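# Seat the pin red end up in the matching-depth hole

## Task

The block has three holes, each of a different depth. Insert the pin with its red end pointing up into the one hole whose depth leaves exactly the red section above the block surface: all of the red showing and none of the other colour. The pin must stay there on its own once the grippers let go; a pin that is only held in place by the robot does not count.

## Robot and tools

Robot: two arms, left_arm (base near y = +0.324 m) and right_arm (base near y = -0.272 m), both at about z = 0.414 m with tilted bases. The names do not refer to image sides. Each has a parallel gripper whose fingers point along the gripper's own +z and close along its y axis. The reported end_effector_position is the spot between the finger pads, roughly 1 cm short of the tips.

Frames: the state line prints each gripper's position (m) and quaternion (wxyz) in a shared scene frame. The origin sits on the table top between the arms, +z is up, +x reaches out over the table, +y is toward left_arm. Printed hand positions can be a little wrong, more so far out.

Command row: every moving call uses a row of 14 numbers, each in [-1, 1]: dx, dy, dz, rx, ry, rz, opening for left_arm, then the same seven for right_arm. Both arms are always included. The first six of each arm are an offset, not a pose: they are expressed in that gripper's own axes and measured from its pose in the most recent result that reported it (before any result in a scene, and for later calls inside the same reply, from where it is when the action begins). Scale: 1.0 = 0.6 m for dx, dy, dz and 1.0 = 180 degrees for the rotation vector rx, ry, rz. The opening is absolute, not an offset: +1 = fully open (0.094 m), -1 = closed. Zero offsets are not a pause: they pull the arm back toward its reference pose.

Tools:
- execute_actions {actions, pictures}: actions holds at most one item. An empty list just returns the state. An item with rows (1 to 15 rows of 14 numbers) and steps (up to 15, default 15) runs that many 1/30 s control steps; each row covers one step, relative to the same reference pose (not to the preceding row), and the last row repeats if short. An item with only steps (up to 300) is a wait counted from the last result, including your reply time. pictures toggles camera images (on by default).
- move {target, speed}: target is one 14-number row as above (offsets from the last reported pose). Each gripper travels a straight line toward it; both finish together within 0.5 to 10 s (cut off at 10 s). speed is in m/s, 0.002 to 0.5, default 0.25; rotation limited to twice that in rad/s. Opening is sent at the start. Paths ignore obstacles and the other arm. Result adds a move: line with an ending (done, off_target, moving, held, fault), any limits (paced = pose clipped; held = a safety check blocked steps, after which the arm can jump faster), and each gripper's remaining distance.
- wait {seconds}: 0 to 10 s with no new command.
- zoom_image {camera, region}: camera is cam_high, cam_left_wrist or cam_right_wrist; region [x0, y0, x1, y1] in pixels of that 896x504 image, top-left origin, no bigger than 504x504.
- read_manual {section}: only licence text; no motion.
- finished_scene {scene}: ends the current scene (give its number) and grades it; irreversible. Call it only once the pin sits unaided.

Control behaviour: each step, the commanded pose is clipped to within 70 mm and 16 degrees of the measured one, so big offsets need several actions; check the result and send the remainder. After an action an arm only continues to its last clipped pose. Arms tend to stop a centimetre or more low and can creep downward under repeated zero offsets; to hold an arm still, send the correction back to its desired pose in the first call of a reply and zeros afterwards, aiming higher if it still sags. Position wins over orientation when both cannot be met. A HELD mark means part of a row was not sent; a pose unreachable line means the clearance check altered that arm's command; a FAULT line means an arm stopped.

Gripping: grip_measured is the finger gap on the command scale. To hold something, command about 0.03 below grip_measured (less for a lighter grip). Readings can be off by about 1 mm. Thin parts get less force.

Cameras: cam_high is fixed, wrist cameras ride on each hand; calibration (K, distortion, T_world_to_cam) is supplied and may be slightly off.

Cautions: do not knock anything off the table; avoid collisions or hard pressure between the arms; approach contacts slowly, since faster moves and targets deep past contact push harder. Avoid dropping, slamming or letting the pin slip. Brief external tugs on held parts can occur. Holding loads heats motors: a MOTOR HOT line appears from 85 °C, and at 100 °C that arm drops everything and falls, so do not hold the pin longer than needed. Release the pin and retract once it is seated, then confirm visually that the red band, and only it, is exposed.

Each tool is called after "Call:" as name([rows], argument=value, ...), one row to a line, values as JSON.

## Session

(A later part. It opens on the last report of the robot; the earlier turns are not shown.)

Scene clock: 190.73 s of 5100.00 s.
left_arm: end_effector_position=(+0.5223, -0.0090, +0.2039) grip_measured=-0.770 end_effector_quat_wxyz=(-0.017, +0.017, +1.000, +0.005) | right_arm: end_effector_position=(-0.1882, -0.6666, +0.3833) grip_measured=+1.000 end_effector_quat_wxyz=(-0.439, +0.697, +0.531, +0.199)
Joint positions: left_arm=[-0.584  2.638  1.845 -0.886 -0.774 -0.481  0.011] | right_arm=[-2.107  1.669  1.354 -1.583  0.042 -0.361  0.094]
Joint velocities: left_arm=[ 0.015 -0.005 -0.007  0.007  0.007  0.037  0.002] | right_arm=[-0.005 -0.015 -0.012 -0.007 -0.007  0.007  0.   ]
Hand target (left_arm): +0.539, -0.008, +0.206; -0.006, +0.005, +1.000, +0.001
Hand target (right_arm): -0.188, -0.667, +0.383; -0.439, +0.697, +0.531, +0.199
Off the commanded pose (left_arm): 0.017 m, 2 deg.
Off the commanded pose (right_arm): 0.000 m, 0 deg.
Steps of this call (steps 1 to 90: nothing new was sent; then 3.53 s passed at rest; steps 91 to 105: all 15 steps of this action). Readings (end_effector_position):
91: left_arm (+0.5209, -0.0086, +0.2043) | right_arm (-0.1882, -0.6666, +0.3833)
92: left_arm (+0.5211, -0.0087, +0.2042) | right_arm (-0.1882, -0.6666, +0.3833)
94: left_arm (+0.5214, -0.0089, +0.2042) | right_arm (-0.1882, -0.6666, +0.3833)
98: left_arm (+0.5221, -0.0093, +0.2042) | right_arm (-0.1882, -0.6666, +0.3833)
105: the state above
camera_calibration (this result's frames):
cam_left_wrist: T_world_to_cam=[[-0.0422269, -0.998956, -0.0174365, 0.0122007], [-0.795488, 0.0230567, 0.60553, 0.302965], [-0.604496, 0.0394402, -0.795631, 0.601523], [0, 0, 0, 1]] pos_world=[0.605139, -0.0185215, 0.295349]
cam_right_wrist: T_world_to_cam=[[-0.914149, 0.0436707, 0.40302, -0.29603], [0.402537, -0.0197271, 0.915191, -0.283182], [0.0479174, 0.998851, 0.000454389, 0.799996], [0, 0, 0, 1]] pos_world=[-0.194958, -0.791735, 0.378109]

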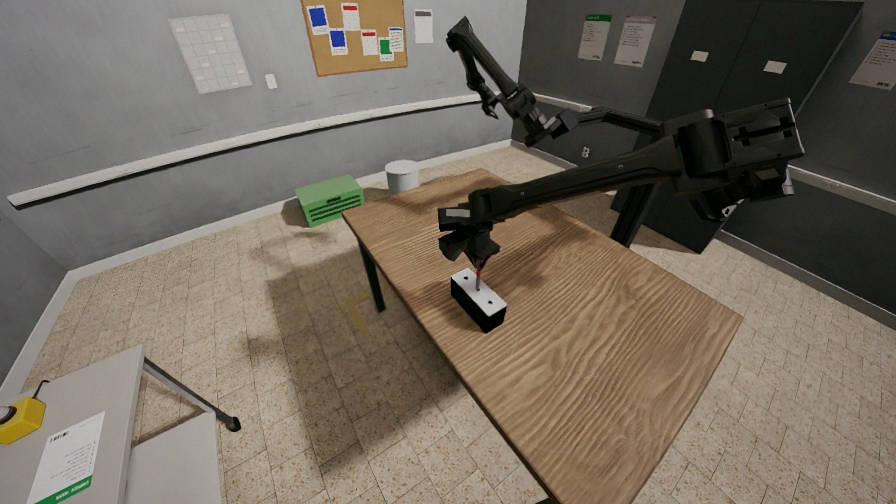

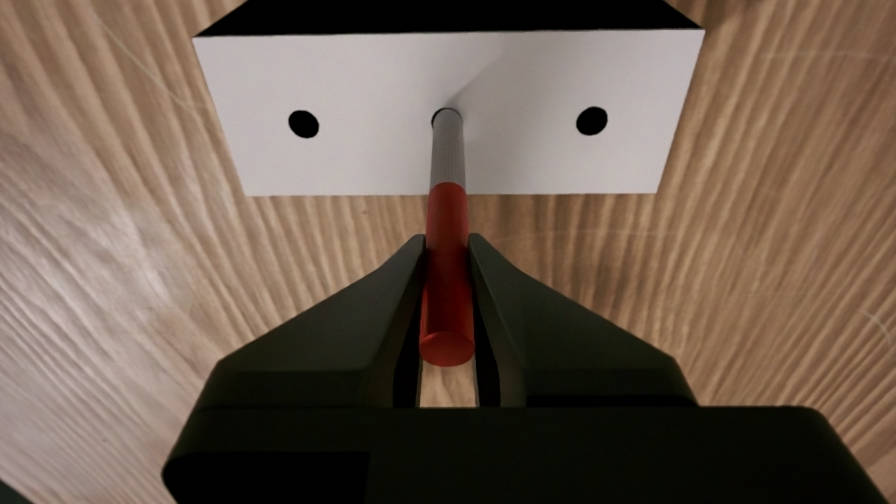

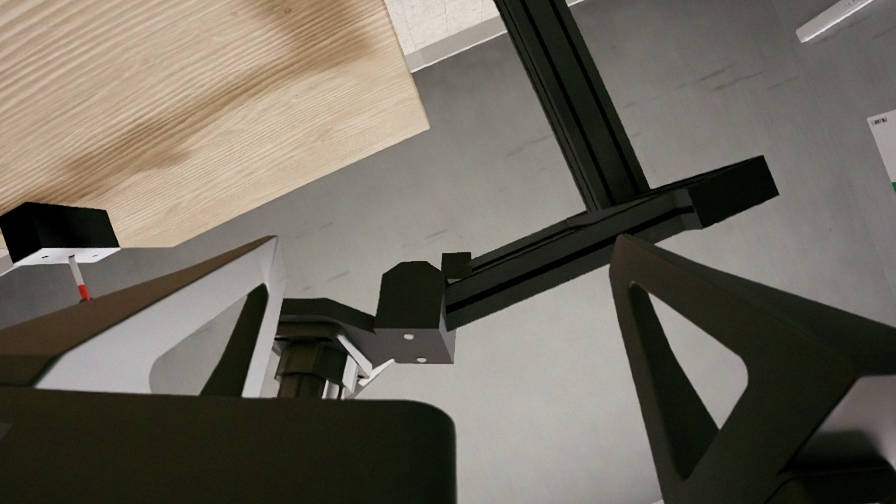

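Call:
execute_actions([
  {"rows":[[-0.026,0.0025,-0.002,0.002,-0.005,-0.007,-0.805,0,0,0,0,0,0,1],[-0.025,0.0025,0.001,0.002,-0.004,-0.007,-0.805,0,0,0,0,0,0,1],[-0.025,0.0025,0.004,0.002,-0.004,-0.007,-0.805,0,0,0,0,0,0,1],[-0.025,0.0025,0.007,0.002,-0.004,-0.007,-0.805,0,0,0,0,0,0,1],[-0.025,0.0025,0.01,0.002,-0.004,-0.007,-0.805,0,0,0,0,0,0,1]]},
])

Call:
zoom_image(camera="cam_left_wrist", region=[380, 70, 520, 190])

Scene clock: 196.60 s of 5100.00 s.
left_arm: end_effector_position=(+0.5206, -0.0084, +0.1978) grip_measured=-0.770 end_effector_quat_wxyz=(-0.021, +0.018, +1.000, +0.007) | right_arm: end_effector_position=(-0.1882, -0.6666, +0.3833) grip_measured=+1.000 end_effector_quat_wxyz=(-0.439, +0.697, +0.531, +0.199)
Joint positions: left_arm=[-0.577  2.647  1.848 -0.885 -0.774 -0.478  0.011] | right_arm=[-2.107  1.669  1.354 -1.583  0.042 -0.361  0.094]
Joint velocities: left_arm=[-0.015 -0.005  0.007 -0.002 -0.007  0.007 -0.   ] | right_arm=[-0.015  0.005 -0.002 -0.017  0.007 -0.022  0.   ]
Hand target (left_arm): +0.537, -0.007, +0.198; -0.011, +0.006, +1.000, +0.003
Hand target (right_arm): -0.188, -0.667, +0.383; -0.439, +0.697, +0.531, +0.199
Off the commanded pose (left_arm): 0.017 m, 2 deg.
Off the commanded pose (right_arm): 0.000 m, 0 deg.
Steps of this call (steps 1 to 90: nothing new was sent; then 2.37 s passed at rest; steps 91 to 105: all 15 steps of this action). Readings (end_effector_position):
91: left_arm (+0.5223, -0.0090, +0.2039) | right_arm (-0.1882, -0.6666, +0.3833)
92: left_arm (+0.5221, -0.0091, +0.2037) | right_arm (-0.1882, -0.6666, +0.3833)
94: left_arm (+0.5218, -0.0089, +0.2030) | right_arm (-0.1882, -0.6666, +0.3833)
98: left_arm (+0.5200, -0.0080, +0.1989) | right_arm (-0.1882, -0.6666, +0.3833)
105: the state above
camera_calibration (this result's frames):
cam_left_wrist: T_world_to_cam=[[-0.0433809, -0.998855, -0.0201701, 0.0137518], [-0.791268, 0.0220257, 0.611073, 0.301973], [-0.609929, 0.0424689, -0.791317, 0.597625], [0, 0, 0, 1]] pos_world=[0.604048, -0.0182956, 0.28866]
cam_right_wrist: T_world_to_cam=[[-0.914149, 0.0436707, 0.40302, -0.29603], [0.402537, -0.0197271, 0.915191, -0.283182], [0.0479174, 0.998851, 0.000454389, 0.799996], [0, 0, 0, 1]] pos_world=[-0.194958, -0.791735, 0.378109]

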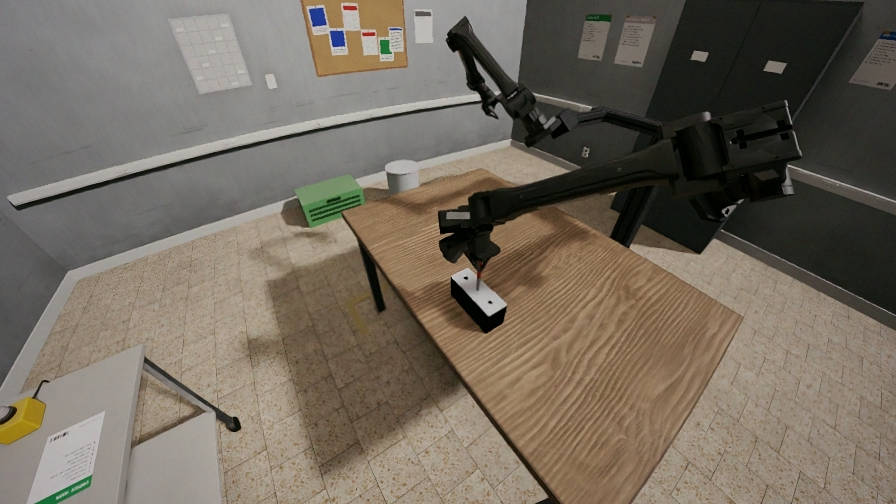

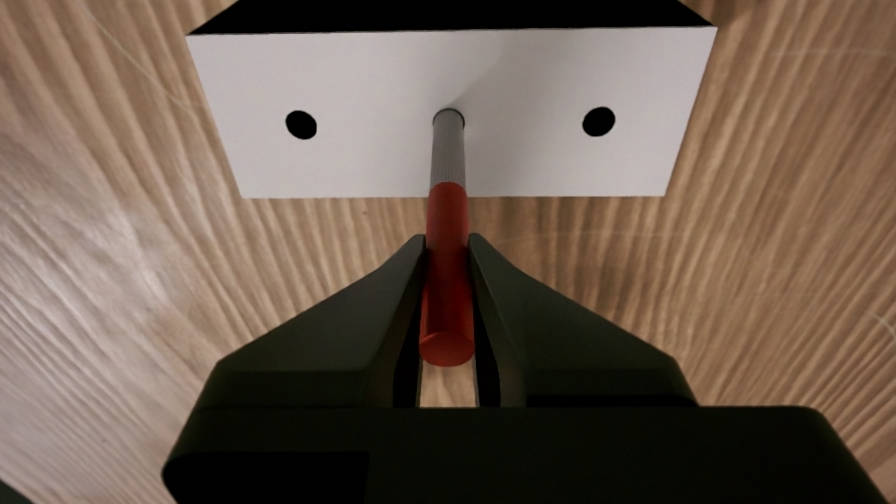

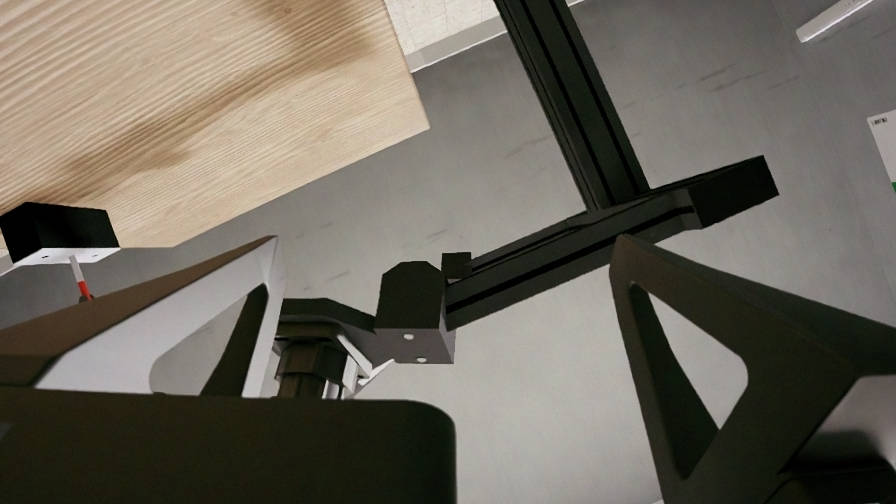

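Region (380, 70, 520, 190) of cam_left_wrist's 896x504 image, scaled by 3.600, with more detail than that image has; it fills the top 432 rows of this view, and the rest is white.

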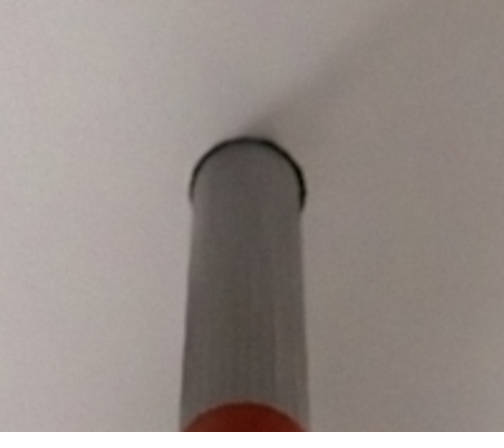

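Call:
execute_actions(actions=[])

Call:
execute_actions([
  {"rows":[[-0.029,0.002,0.005,0.002,-0.006,-0.007,-0.805,0,0,0,0,0,0,1],[-0.029,0.002,0.01,0.002,-0.006,-0.007,-0.805,0,0,0,0,0,0,1],[-0.029,0.002,0.015,0.002,-0.006,-0.007,-0.805,0,0,0,0,0,0,1],[-0.029,0.002,0.02,0.002,-0.006,-0.007,-0.805,0,0,0,0,0,0,1],[-0.029,0.002,0.025,0.002,-0.006,-0.007,-0.805,0,0,0,0,0,0,1]]},
])

Scene clock: 216.47 s of 5100.00 s.
left_arm: end_effector_position=(+0.5206, -0.0084, +0.1978) grip_measured=-0.770 end_effector_quat_wxyz=(-0.021, +0.018, +1.000, +0.007) | right_arm: end_effector_position=(-0.1882, -0.6666, +0.3833) grip_measured=+1.000 end_effector_quat_wxyz=(-0.439, +0.697, +0.531, +0.199)
Joint positions: left_arm=[-0.577  2.647  1.848 -0.885 -0.774 -0.478  0.011] | right_arm=[-2.107  1.669  1.354 -1.583  0.042 -0.361  0.094]
Joint velocities: left_arm=[-0.005 -0.005 -0.022 -0.012  0.081 -0.037 -0.001] | right_arm=[-0.005  0.005  0.007  0.002 -0.007  0.037  0.   ]
Hand target (left_arm): +0.537, -0.007, +0.198; -0.011, +0.006, +1.000, +0.003
Hand target (right_arm): -0.188, -0.667, +0.383; -0.439, +0.697, +0.531, +0.199
Off the commanded pose (left_arm): 0.017 m, 2 deg.
Off the commanded pose (right_arm): 0.000 m, 0 deg.
Steps of this call (steps 1 to 90: nothing new was sent; then 16.87 s passed at rest). Readings (end_effector_position):
1: left_arm (+0.5206, -0.0084, +0.1978) | right_arm (-0.1882, -0.6666, +0.3833)
2: left_arm (+0.5206, -0.0084, +0.1978) | right_arm (-0.1882, -0.6666, +0.3833)
4: left_arm (+0.5206, -0.0084, +0.1978) | right_arm (-0.1882, -0.6666, +0.3833)
8: left_arm (+0.5206, -0.0084, +0.1978) | right_arm (-0.1882, -0.6666, +0.3833)
90: the state above
camera_calibration (this result's frames):
cam_left_wrist: T_world_to_cam=[[-0.0437617, -0.998839, -0.0201541, 0.013947], [-0.791256, 0.0223369, 0.611077, 0.301969], [-0.609917, 0.0426888, -0.791314, 0.59762], [0, 0, 0, 1]] pos_world=[0.604044, -0.018326, 0.28866]
cam_right_wrist: T_world_to_cam=[[-0.914149, 0.0436707, 0.40302, -0.29603], [0.402537, -0.0197271, 0.915191, -0.283182], [0.0479174, 0.998851, 0.000454389, 0.799996], [0, 0, 0, 1]] pos_world=[-0.194958, -0.791735, 0.378109]

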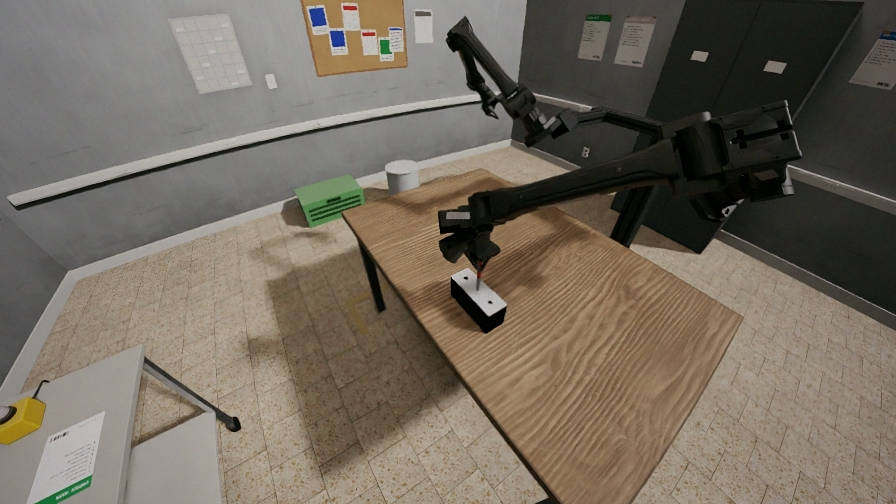

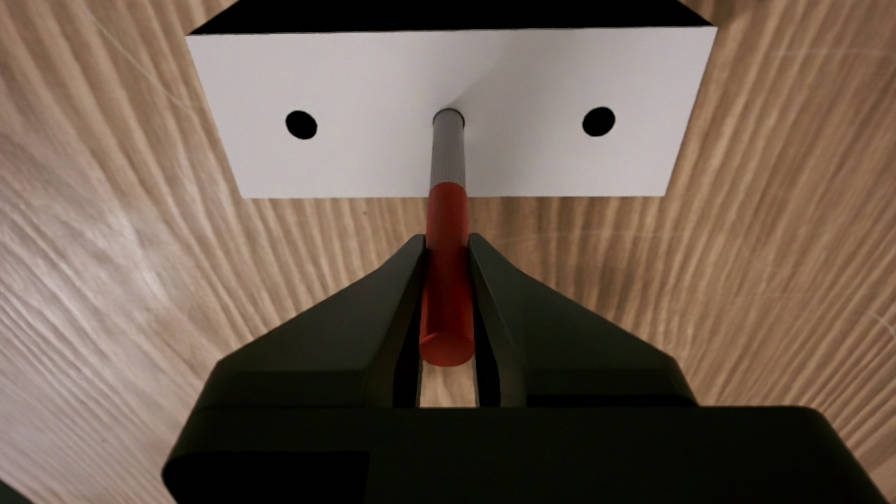

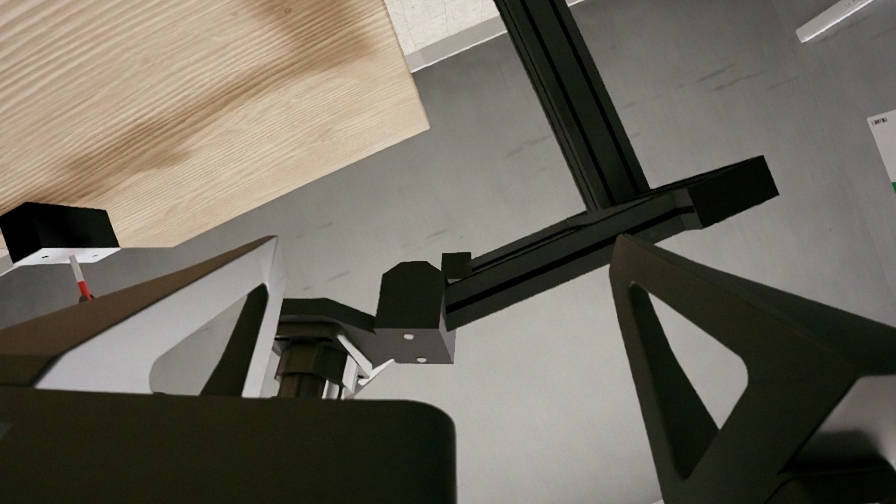

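Scene clock: 216.97 s of 5100.00 s.
left_arm: end_effector_position=(+0.5211, -0.0083, +0.1811) grip_measured=-0.770 end_effector_quat_wxyz=(-0.022, +0.017, +1.000, +0.007) | right_arm: end_effector_position=(-0.1882, -0.6666, +0.3833) grip_measured=+1.000 end_effector_quat_wxyz=(-0.439, +0.697, +0.531, +0.199)
Joint positions: left_arm=[-0.559  2.669  1.858 -0.857 -0.776 -0.457  0.011] | right_arm=[-2.107  1.669  1.354 -1.583  0.042 -0.361  0.094]
Joint velocities: left_arm=[ 0.005  0.005  0.002 -0.007  0.022 -0.007 -0.001] | right_arm=[-0.005 -0.015 -0.002  0.007  0.007 -0.022  0.   ]
Hand target (left_arm): +0.537, -0.007, +0.182; -0.011, +0.007, +1.000, +0.004
Hand target (right_arm): -0.188, -0.667, +0.383; -0.439, +0.697, +0.531, +0.199
Off the commanded pose (left_arm): 0.016 m, 2 deg.
Off the commanded pose (right_arm): 0.000 m, 0 deg.
Steps of this call (steps 1 to 15: all 15 steps of this action). Readings (end_effector_position):
1: left_arm (+0.5206, -0.0083, +0.1975) | right_arm (-0.1882, -0.6666, +0.3833)
2: left_arm (+0.5210, -0.0085, +0.1971) | right_arm (-0.1882, -0.6666, +0.3833)
4: left_arm (+0.5217, -0.0088, +0.1949) | right_arm (-0.1882, -0.6666, +0.3833)
8: left_arm (+0.5207, -0.0083, +0.1856) | right_arm (-0.1882, -0.6666, +0.3833)
15: the state above
camera_calibration (this result's frames):
cam_left_wrist: T_world_to_cam=[[-0.041104, -0.998936, -0.0209362, 0.0125075], [-0.789929, 0.0196587, 0.612883, 0.311561], [-0.611819, 0.0417301, -0.789896, 0.585455], [0, 0, 0, 1]] pos_world=[0.604818, -0.0180618, 0.271761]
cam_right_wrist: T_world_to_cam=[[-0.914149, 0.0436707, 0.40302, -0.29603], [0.402537, -0.0197271, 0.915191, -0.283182], [0.0479174, 0.998851, 0.000454389, 0.799996], [0, 0, 0, 1]] pos_world=[-0.194958, -0.791735, 0.378109]

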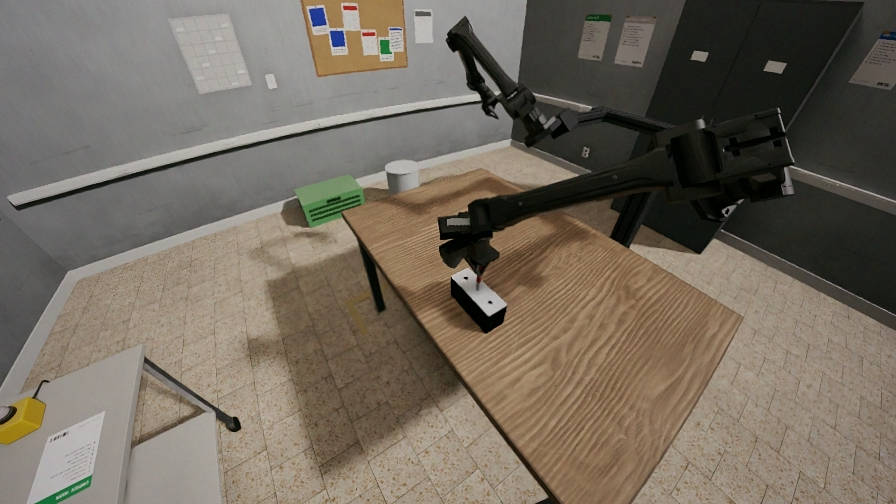

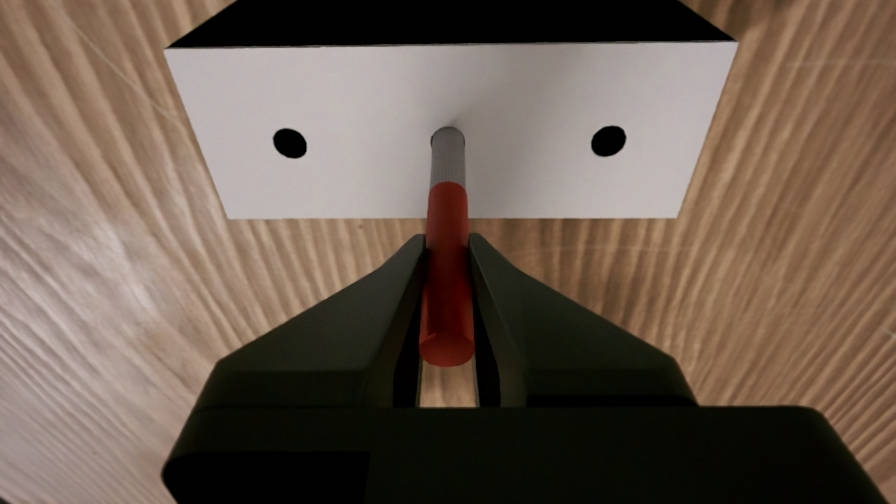

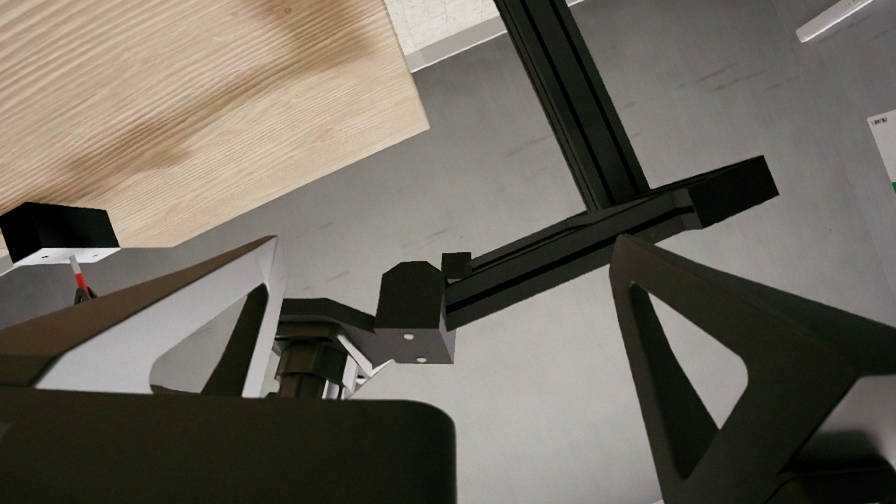

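Call:
execute_actions([
  {"rows":[[-0.028,0.002,0.005,0.002,-0.007,-0.007,-0.805,0,0,0,0,0,0,1],[-0.028,0.002,0.01,0.002,-0.007,-0.007,-0.805,0,0,0,0,0,0,1],[-0.028,0.002,0.015,0.002,-0.007,-0.007,-0.805,0,0,0,0,0,0,1],[-0.028,0.002,0.02,0.002,-0.007,-0.007,-0.805,0,0,0,0,0,0,1],[-0.028,0.002,0.025,0.002,-0.007,-0.007,-0.805,0,0,0,0,0,0,1]]},
], pictures=false)

Call:
execute_actions([
  {"rows":[[-0.028,0.002,0.004,0.002,-0.007,-0.007,-0.805,0,0,0,0,0,0,1],[-0.028,0.002,0.008,0.002,-0.007,-0.007,-0.805,0,0,0,0,0,0,1],[-0.028,0.002,0.012,0.002,-0.007,-0.007,-0.805,0,0,0,0,0,0,1],[-0.028,0.002,0.016,0.002,-0.007,-0.007,-0.805,0,0,0,0,0,0,1],[-0.028,0.002,0.02,0.002,-0.007,-0.007,-0.805,0,0,0,0,0,0,1]]},
])

Scene clock: 229.60 s of 5100.00 s.
left_arm: end_effector_position=(+0.5216, -0.0083, +0.1695) grip_measured=-0.770 end_effector_quat_wxyz=(-0.020, +0.018, +1.000, +0.007) | right_arm: end_effector_position=(-0.1882, -0.6666, +0.3833) grip_measured=+1.000 end_effector_quat_wxyz=(-0.439, +0.697, +0.531, +0.199)
Joint positions: left_arm=[-0.546  2.684  1.862 -0.831 -0.779 -0.434  0.011] | right_arm=[-2.107  1.669  1.354 -1.583  0.042 -0.361  0.094]
Joint velocities: left_arm=[ 0.015 -0.005  0.002 -0.012  0.037 -0.007  0.001] | right_arm=[-0.005 -0.015  0.012 -0.012 -0.007 -0.022  0.   ]
Hand target (left_arm): +0.537, -0.007, +0.166; -0.011, +0.006, +1.000, +0.005
Hand target (right_arm): -0.188, -0.667, +0.383; -0.439, +0.697, +0.531, +0.199
Off the commanded pose (left_arm): 0.016 m, 2 deg.
Off the commanded pose (right_arm): 0.000 m, 0 deg.
Steps of this call (steps 1 to 90: nothing new was sent; then 9.13 s passed at rest; steps 91 to 105: all 15 steps of this action). Readings (end_effector_position):
91: left_arm (+0.5211, -0.0084, +0.1809) | right_arm (-0.1882, -0.6666, +0.3833)
92: left_arm (+0.5215, -0.0085, +0.1805) | right_arm (-0.1882, -0.6666, +0.3833)
94: left_arm (+0.5218, -0.0085, +0.1784) | right_arm (-0.1882, -0.6666, +0.3833)
98: left_arm (+0.5212, -0.0083, +0.1699) | right_arm (-0.1882, -0.6666, +0.3833)
105: the state above

Scene clock: 230.10 s of 5100.00 s.
left_arm: end_effector_position=(+0.5220, -0.0082, +0.1691) grip_measured=-0.770 end_effector_quat_wxyz=(-0.020, +0.025, +0.999, +0.008) | right_arm: end_effector_position=(-0.1882, -0.6666, +0.3833) grip_measured=+1.000 end_effector_quat_wxyz=(-0.439, +0.697, +0.531, +0.199)
Joint positions: left_arm=[-0.546  2.684  1.862 -0.828 -0.78  -0.417  0.011] | right_arm=[-2.107  1.669  1.354 -1.583  0.042 -0.361  0.094]
Joint velocities: left_arm=[ 0.005  0.005  0.017 -0.007 -0.007  0.037 -0.001] | right_arm=[-0.015 -0.015 -0.007 -0.007 -0.037 -0.051  0.   ]
Hand target (left_arm): +0.537, -0.006, +0.157; -0.010, +0.007, +1.000, +0.005
Hand target (right_arm): -0.188, -0.667, +0.383; -0.439, +0.697, +0.531, +0.199
Off the commanded pose (left_arm): 0.020 m, 2 deg.
Off the commanded pose (right_arm): 0.000 m, 0 deg.
Steps of this call (steps 1 to 15: all 15 steps of this action). Readings (end_effector_position):
1: left_arm (+0.5216, -0.0083, +0.1695) | right_arm (-0.1882, -0.6666, +0.3833)
2: left_arm (+0.5217, -0.0083, +0.1695) | right_arm (-0.1882, -0.6666, +0.3833)
4: left_arm (+0.5220, -0.0082, +0.1693) | right_arm (-0.1882, -0.6666, +0.3833)
8: left_arm (+0.5220, -0.0082, +0.1691) | right_arm (-0.1882, -0.6666, +0.3833)
15: the state above
camera_calibration (this result's frames):
cam_left_wrist: T_world_to_cam=[[-0.0585869, -0.998052, -0.0214276, 0.0215875], [-0.792161, 0.0334174, 0.609397, 0.321448], [-0.607494, 0.0526768, -0.792576, 0.574819], [0, 0, 0, 1]] pos_world=[0.605102, -0.0194761, 0.260161]
cam_right_wrist: T_world_to_cam=[[-0.914149, 0.0436707, 0.40302, -0.29603], [0.402537, -0.0197271, 0.915191, -0.283182], [0.0479174, 0.998851, 0.000454389, 0.799996], [0, 0, 0, 1]] pos_world=[-0.194958, -0.791735, 0.378109]

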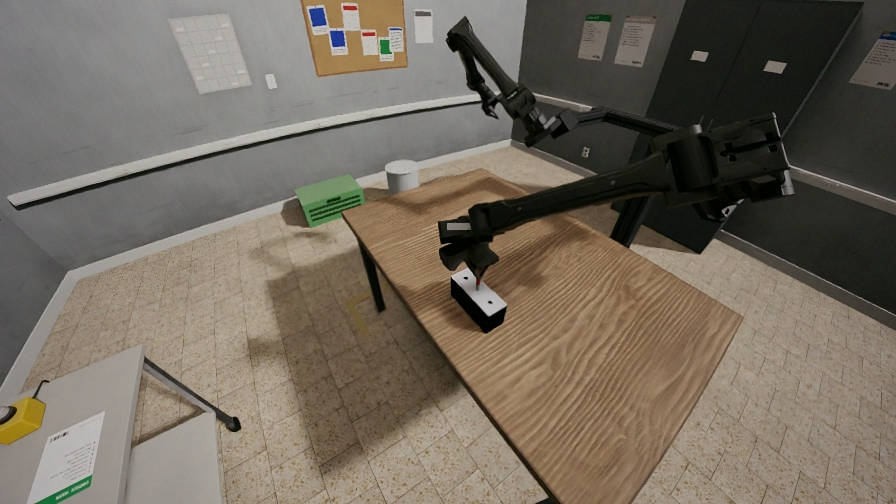

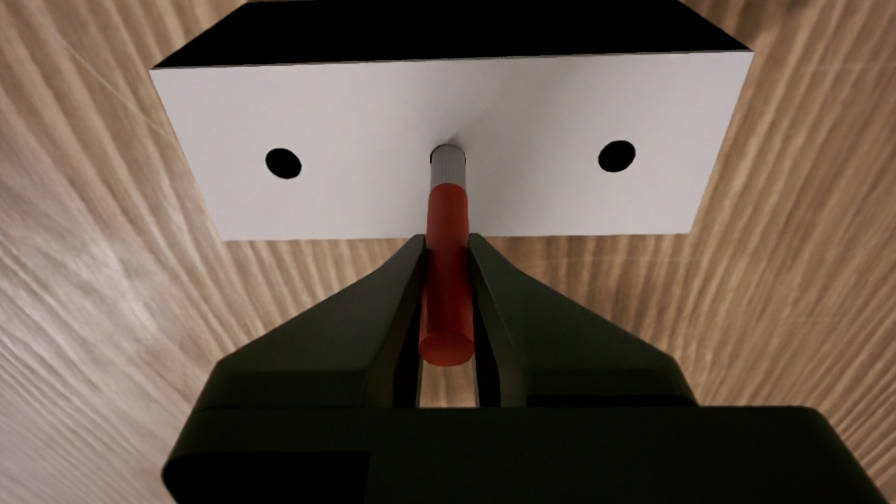

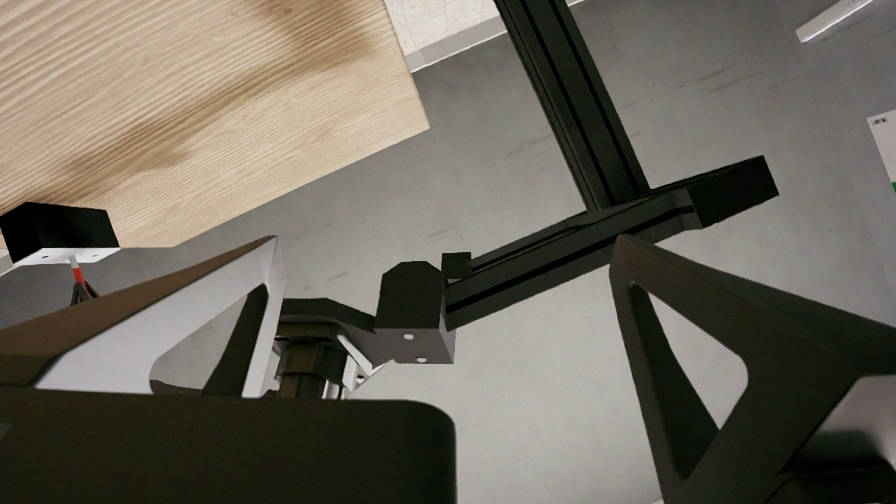

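Call:
execute_actions([
  {"rows":[[-0.026,0.002,0,0.002,-0.007,-0.01,-0.805,0,0,0,0,0,0,1],[-0.026,0.002,-0.008,0.002,-0.007,-0.01,-0.805,0,0,0,0,0,0,1],[-0.026,0.002,-0.008,0.002,-0.007,-0.01,-0.805,0,0,0,0,0,0,1],[-0.026,0.002,-0.008,0.002,-0.007,-0.01,-0.805,0,0,0,0,0,0,1],[-0.026,0.002,-0.008,0.002,-0.007,-0.01,-0.805,0,0,0,0,0,0,1],[-0.026,0.002,-0.008,0.002,-0.007,-0.01,-0.68,0,0,0,0,0,0,1]]},
])

Scene clock: 237.63 s of 5100.00 s.
left_arm: end_effector_position=(+0.5224, -0.0081, +0.1692) grip_measured=-0.682 end_effector_quat_wxyz=(-0.019, +0.026, +0.999, +0.008) | right_arm: end_effector_position=(-0.1882, -0.6666, +0.3833) grip_measured=+1.000 end_effector_quat_wxyz=(-0.439, +0.697, +0.531, +0.199)
Joint positions: left_arm=[-0.546  2.684  1.863 -0.828 -0.781 -0.416  0.015] | right_arm=[-2.107  1.669  1.354 -1.583  0.042 -0.361  0.094]
Joint velocities: left_arm=[-0.015 -0.005  0.002  0.007 -0.081 -0.037 -0.001] | right_arm=[ 0.005  0.005  0.017  0.002 -0.007  0.007  0.   ]
Hand target (left_arm): +0.538, -0.007, +0.174; -0.009, +0.010, +1.000, +0.005
Hand target (right_arm): -0.188, -0.667, +0.383; -0.439, +0.697, +0.531, +0.199
Off the commanded pose (left_arm): 0.016 m, 2 deg.
Off the commanded pose (right_arm): 0.000 m, 0 deg.
Steps of this call (steps 1 to 90: nothing new was sent; then 4.03 s passed at rest; steps 91 to 105: all 15 steps of this action). Readings (end_effector_position):
91: left_arm (+0.5220, -0.0082, +0.1691) | right_arm (-0.1882, -0.6666, +0.3833)
92: left_arm (+0.5220, -0.0082, +0.1691) | right_arm (-0.1882, -0.6666, +0.3833)
94: left_arm (+0.5220, -0.0082, +0.1691) | right_arm (-0.1882, -0.6666, +0.3833)
98: left_arm (+0.5224, -0.0081, +0.1692) | right_arm (-0.1882, -0.6666, +0.3833)
105: the state above
camera_calibration (this result's frames):
cam_left_wrist: T_world_to_cam=[[-0.0588126, -0.998036, -0.0215526, 0.0217884], [-0.79255, 0.0335548, 0.608883, 0.321981], [-0.606964, 0.0528916, -0.792967, 0.574968], [0, 0, 0, 1]] pos_world=[0.605452, -0.0194694, 0.260351]
cam_right_wrist: T_world_to_cam=[[-0.914149, 0.0436707, 0.40302, -0.29603], [0.402537, -0.0197271, 0.915191, -0.283182], [0.0479174, 0.998851, 0.000454389, 0.799996], [0, 0, 0, 1]] pos_world=[-0.194958, -0.791735, 0.378109]

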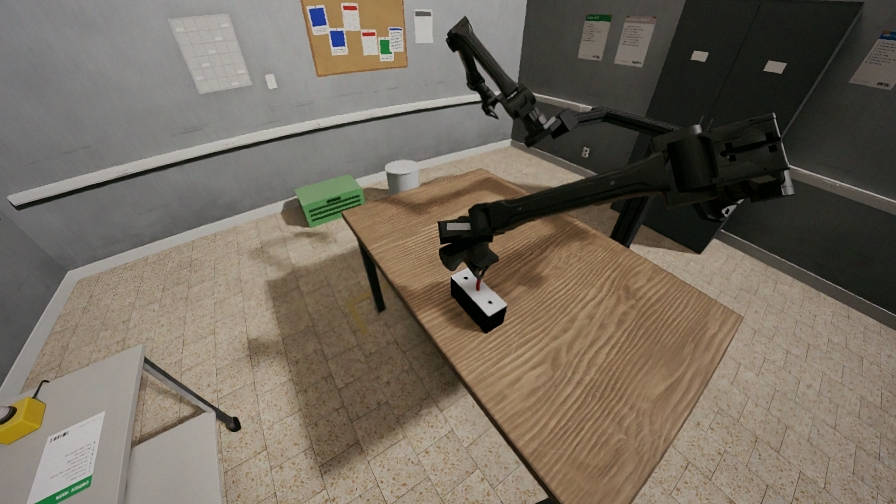

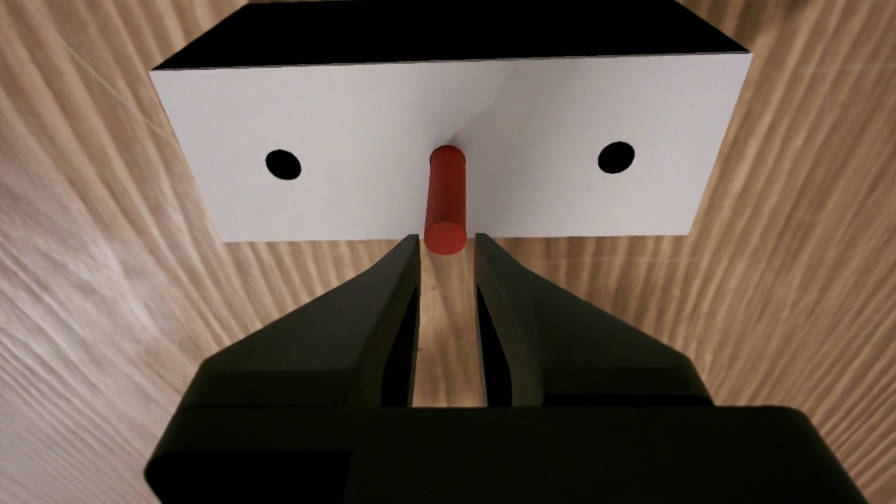

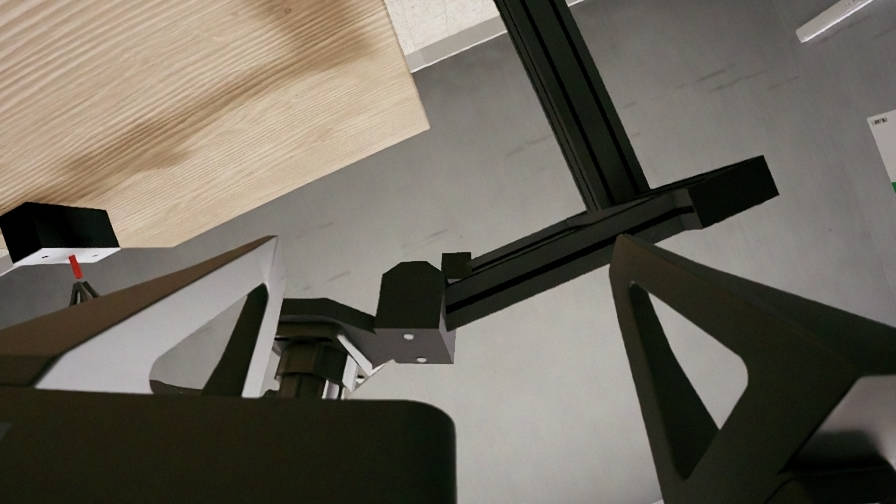

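Call:
move(target=[-0.029,0.002,0.064,0.002,-0.007,-0.01,-0.55,0,0,0,0,0,0,1], speed=0.04)

Scene clock: 247.17 s of 5100.00 s.
left_arm: end_effector_position=(+0.5245, -0.0079, +0.1341) grip_measured=-0.552 end_effector_quat_wxyz=(-0.018, +0.020, +1.000, +0.006) | right_arm: end_effector_position=(-0.1882, -0.6666, +0.3833) grip_measured=+1.000 end_effector_quat_wxyz=(-0.439, +0.697, +0.531, +0.199)
Joint positions: left_arm=[-0.506  2.731  1.885 -0.759 -0.782 -0.368  0.021] | right_arm=[-2.107  1.669  1.354 -1.583  0.042 -0.361  0.094]
Joint velocities: left_arm=[-0.005  0.005 -0.007  0.012  0.007 -0.022  0.   ] | right_arm=[ 0.005 -0.005 -0.007 -0.002  0.066 -0.022  0.   ]
Hand target (left_arm): +0.538, -0.007, +0.130; -0.008, +0.010, +1.000, +0.005
Hand target (right_arm): -0.188, -0.667, +0.383; -0.439, +0.697, +0.531, +0.199
Off the commanded pose (left_arm): 0.014 m, 2 deg.
Off the commanded pose (right_arm): 0.000 m, 0 deg.
After step 90, 5.17 s passed at rest.
move: off_target (left_arm)
camera_calibration (this result's frames):
cam_left_wrist: T_world_to_cam=[[-0.0474533, -0.998686, -0.0193365, 0.01509], [-0.795094, 0.0260476, 0.605926, 0.346709], [-0.604627, 0.0441276, -0.795286, 0.547337], [0, 0, 0, 1]] pos_world=[0.607317, -0.0181134, 0.225501]
cam_right_wrist: T_world_to_cam=[[-0.914149, 0.0436707, 0.40302, -0.29603], [0.402537, -0.0197271, 0.915191, -0.283182], [0.0479174, 0.998851, 0.000454389, 0.799996], [0, 0, 0, 1]] pos_world=[-0.194958, -0.791735, 0.378109]

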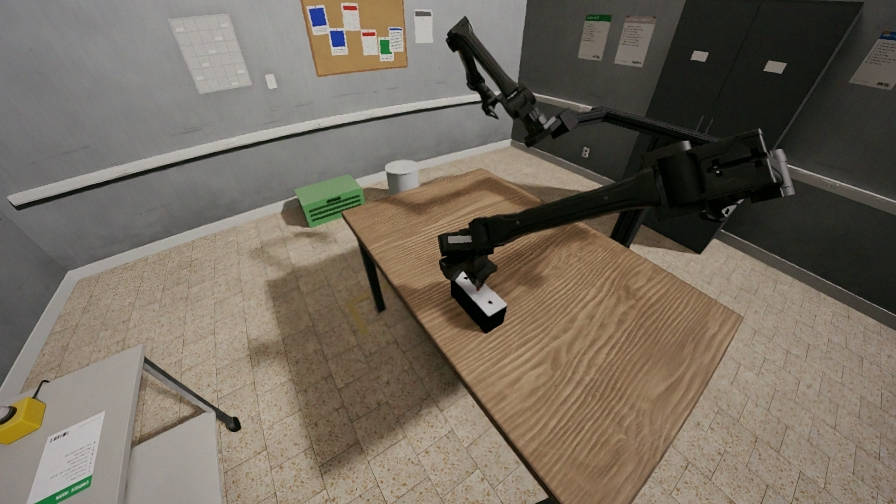

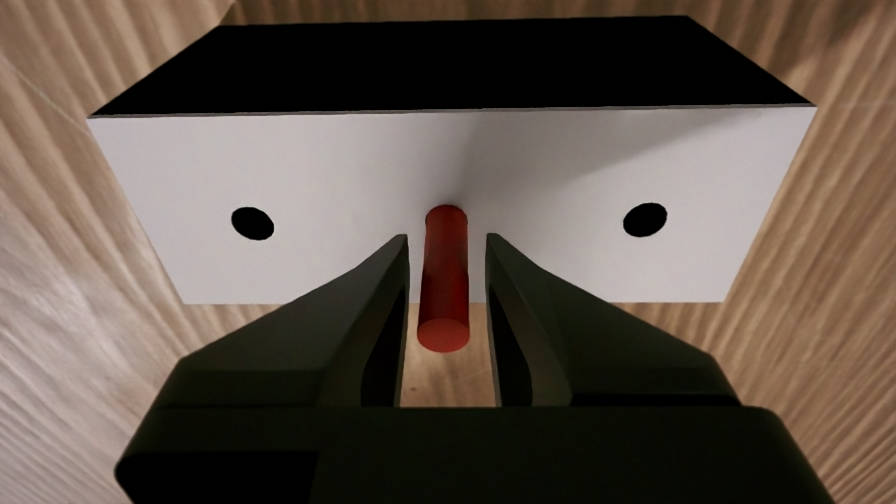

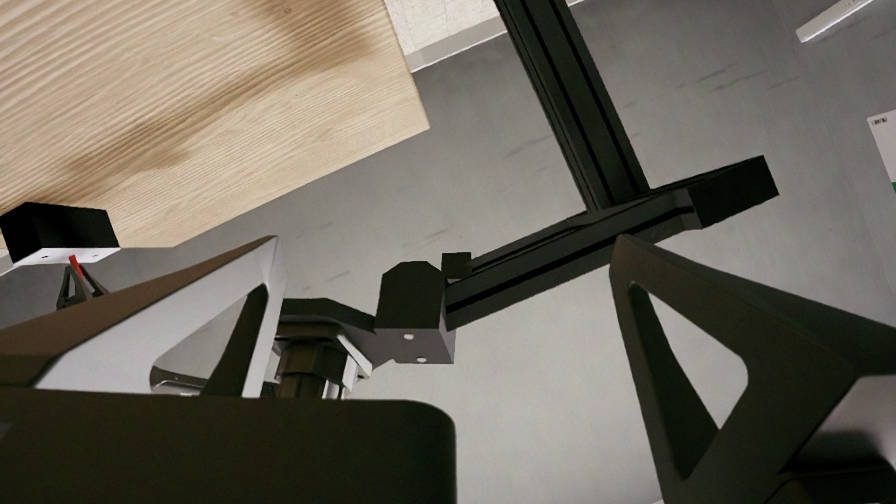

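Call:
execute_actions([
  {"rows":[[-0.021,0.003,0.009,0.004,-0.006,-0.007,-0.55,0,0,0,0,0,0,1],[-0.021,0.003,0.012,0.006,-0.006,-0.007,-0.55,0,0,0,0,0,0,1],[-0.021,0.003,0.015,0.007,-0.006,-0.007,-0.55,0,0,0,0,0,0,1]]},
])

Scene clock: 253.60 s of 5100.00 s.
left_arm: end_effector_position=(+0.5299, -0.0070, +0.1296) grip_measured=-0.552 end_effector_quat_wxyz=(-0.012, +0.015, +1.000, -0.000) | right_arm: end_effector_position=(-0.1882, -0.6666, +0.3833) grip_measured=+1.000 end_effector_quat_wxyz=(-0.439, +0.697, +0.531, +0.199)
Joint positions: left_arm=[-0.496  2.731  1.885 -0.728 -0.773 -0.349  0.021] | right_arm=[-2.107  1.669  1.354 -1.583  0.042 -0.361  0.094]
Joint velocities: left_arm=[-0.005 -0.005  0.007  0.002  0.007  0.051 -0.   ] | right_arm=[ 0.015 -0.015 -0.012 -0.012  0.125  0.037  0.   ]
Hand target (left_arm): +0.537, -0.006, +0.125; -0.008, +0.009, +1.000, -0.004
Hand target (right_arm): -0.188, -0.667, +0.383; -0.439, +0.697, +0.531, +0.199
Off the commanded pose (left_arm): 0.009 m, 1 deg.
Off the commanded pose (right_arm): 0.000 m, 0 deg.
Steps of this call (steps 1 to 90: nothing new was sent; then 2.93 s passed at rest; steps 91 to 105: all 15 steps of this action). Readings (end_effector_position):
91: left_arm (+0.5249, -0.0079, +0.1339) | right_arm (-0.1882, -0.6666, +0.3833)
92: left_arm (+0.5258, -0.0088, +0.1338) | right_arm (-0.1882, -0.6666, +0.3833)
94: left_arm (+0.5279, -0.0100, +0.1332) | right_arm (-0.1882, -0.6666, +0.3833)
98: left_arm (+0.5295, -0.0088, +0.1313) | right_arm (-0.1882, -0.6666, +0.3833)
105: the state above
camera_calibration (this result's frames):
cam_left_wrist: T_world_to_cam=[[-0.0373709, -0.99928, -0.00650016, 0.00914996], [-0.801632, 0.0260943, 0.597247, 0.358295], [-0.596648, 0.0275304, -0.802031, 0.543516], [0, 0, 0, 1]] pos_world=[0.611851, -0.0151693, 0.221986]
cam_right_wrist: T_world_to_cam=[[-0.914149, 0.0436707, 0.40302, -0.29603], [0.402537, -0.0197271, 0.915191, -0.283182], [0.0479174, 0.998851, 0.000454389, 0.799996], [0, 0, 0, 1]] pos_world=[-0.194958, -0.791735, 0.378109]

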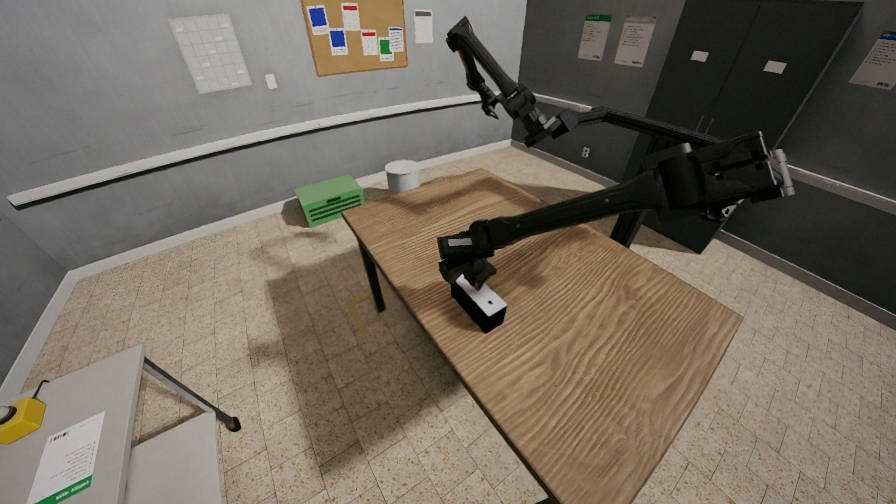

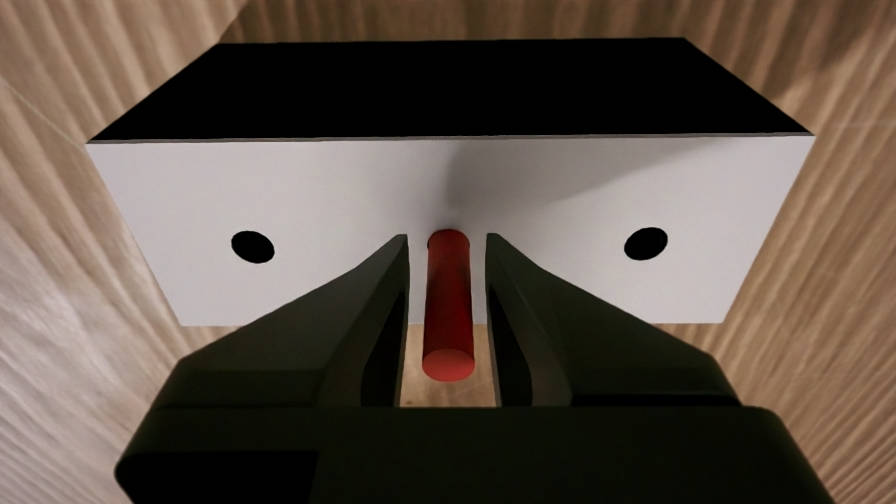

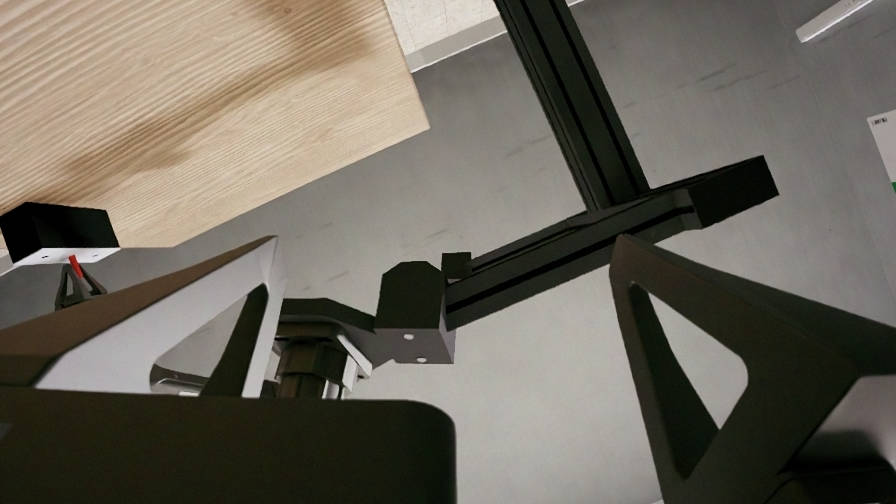

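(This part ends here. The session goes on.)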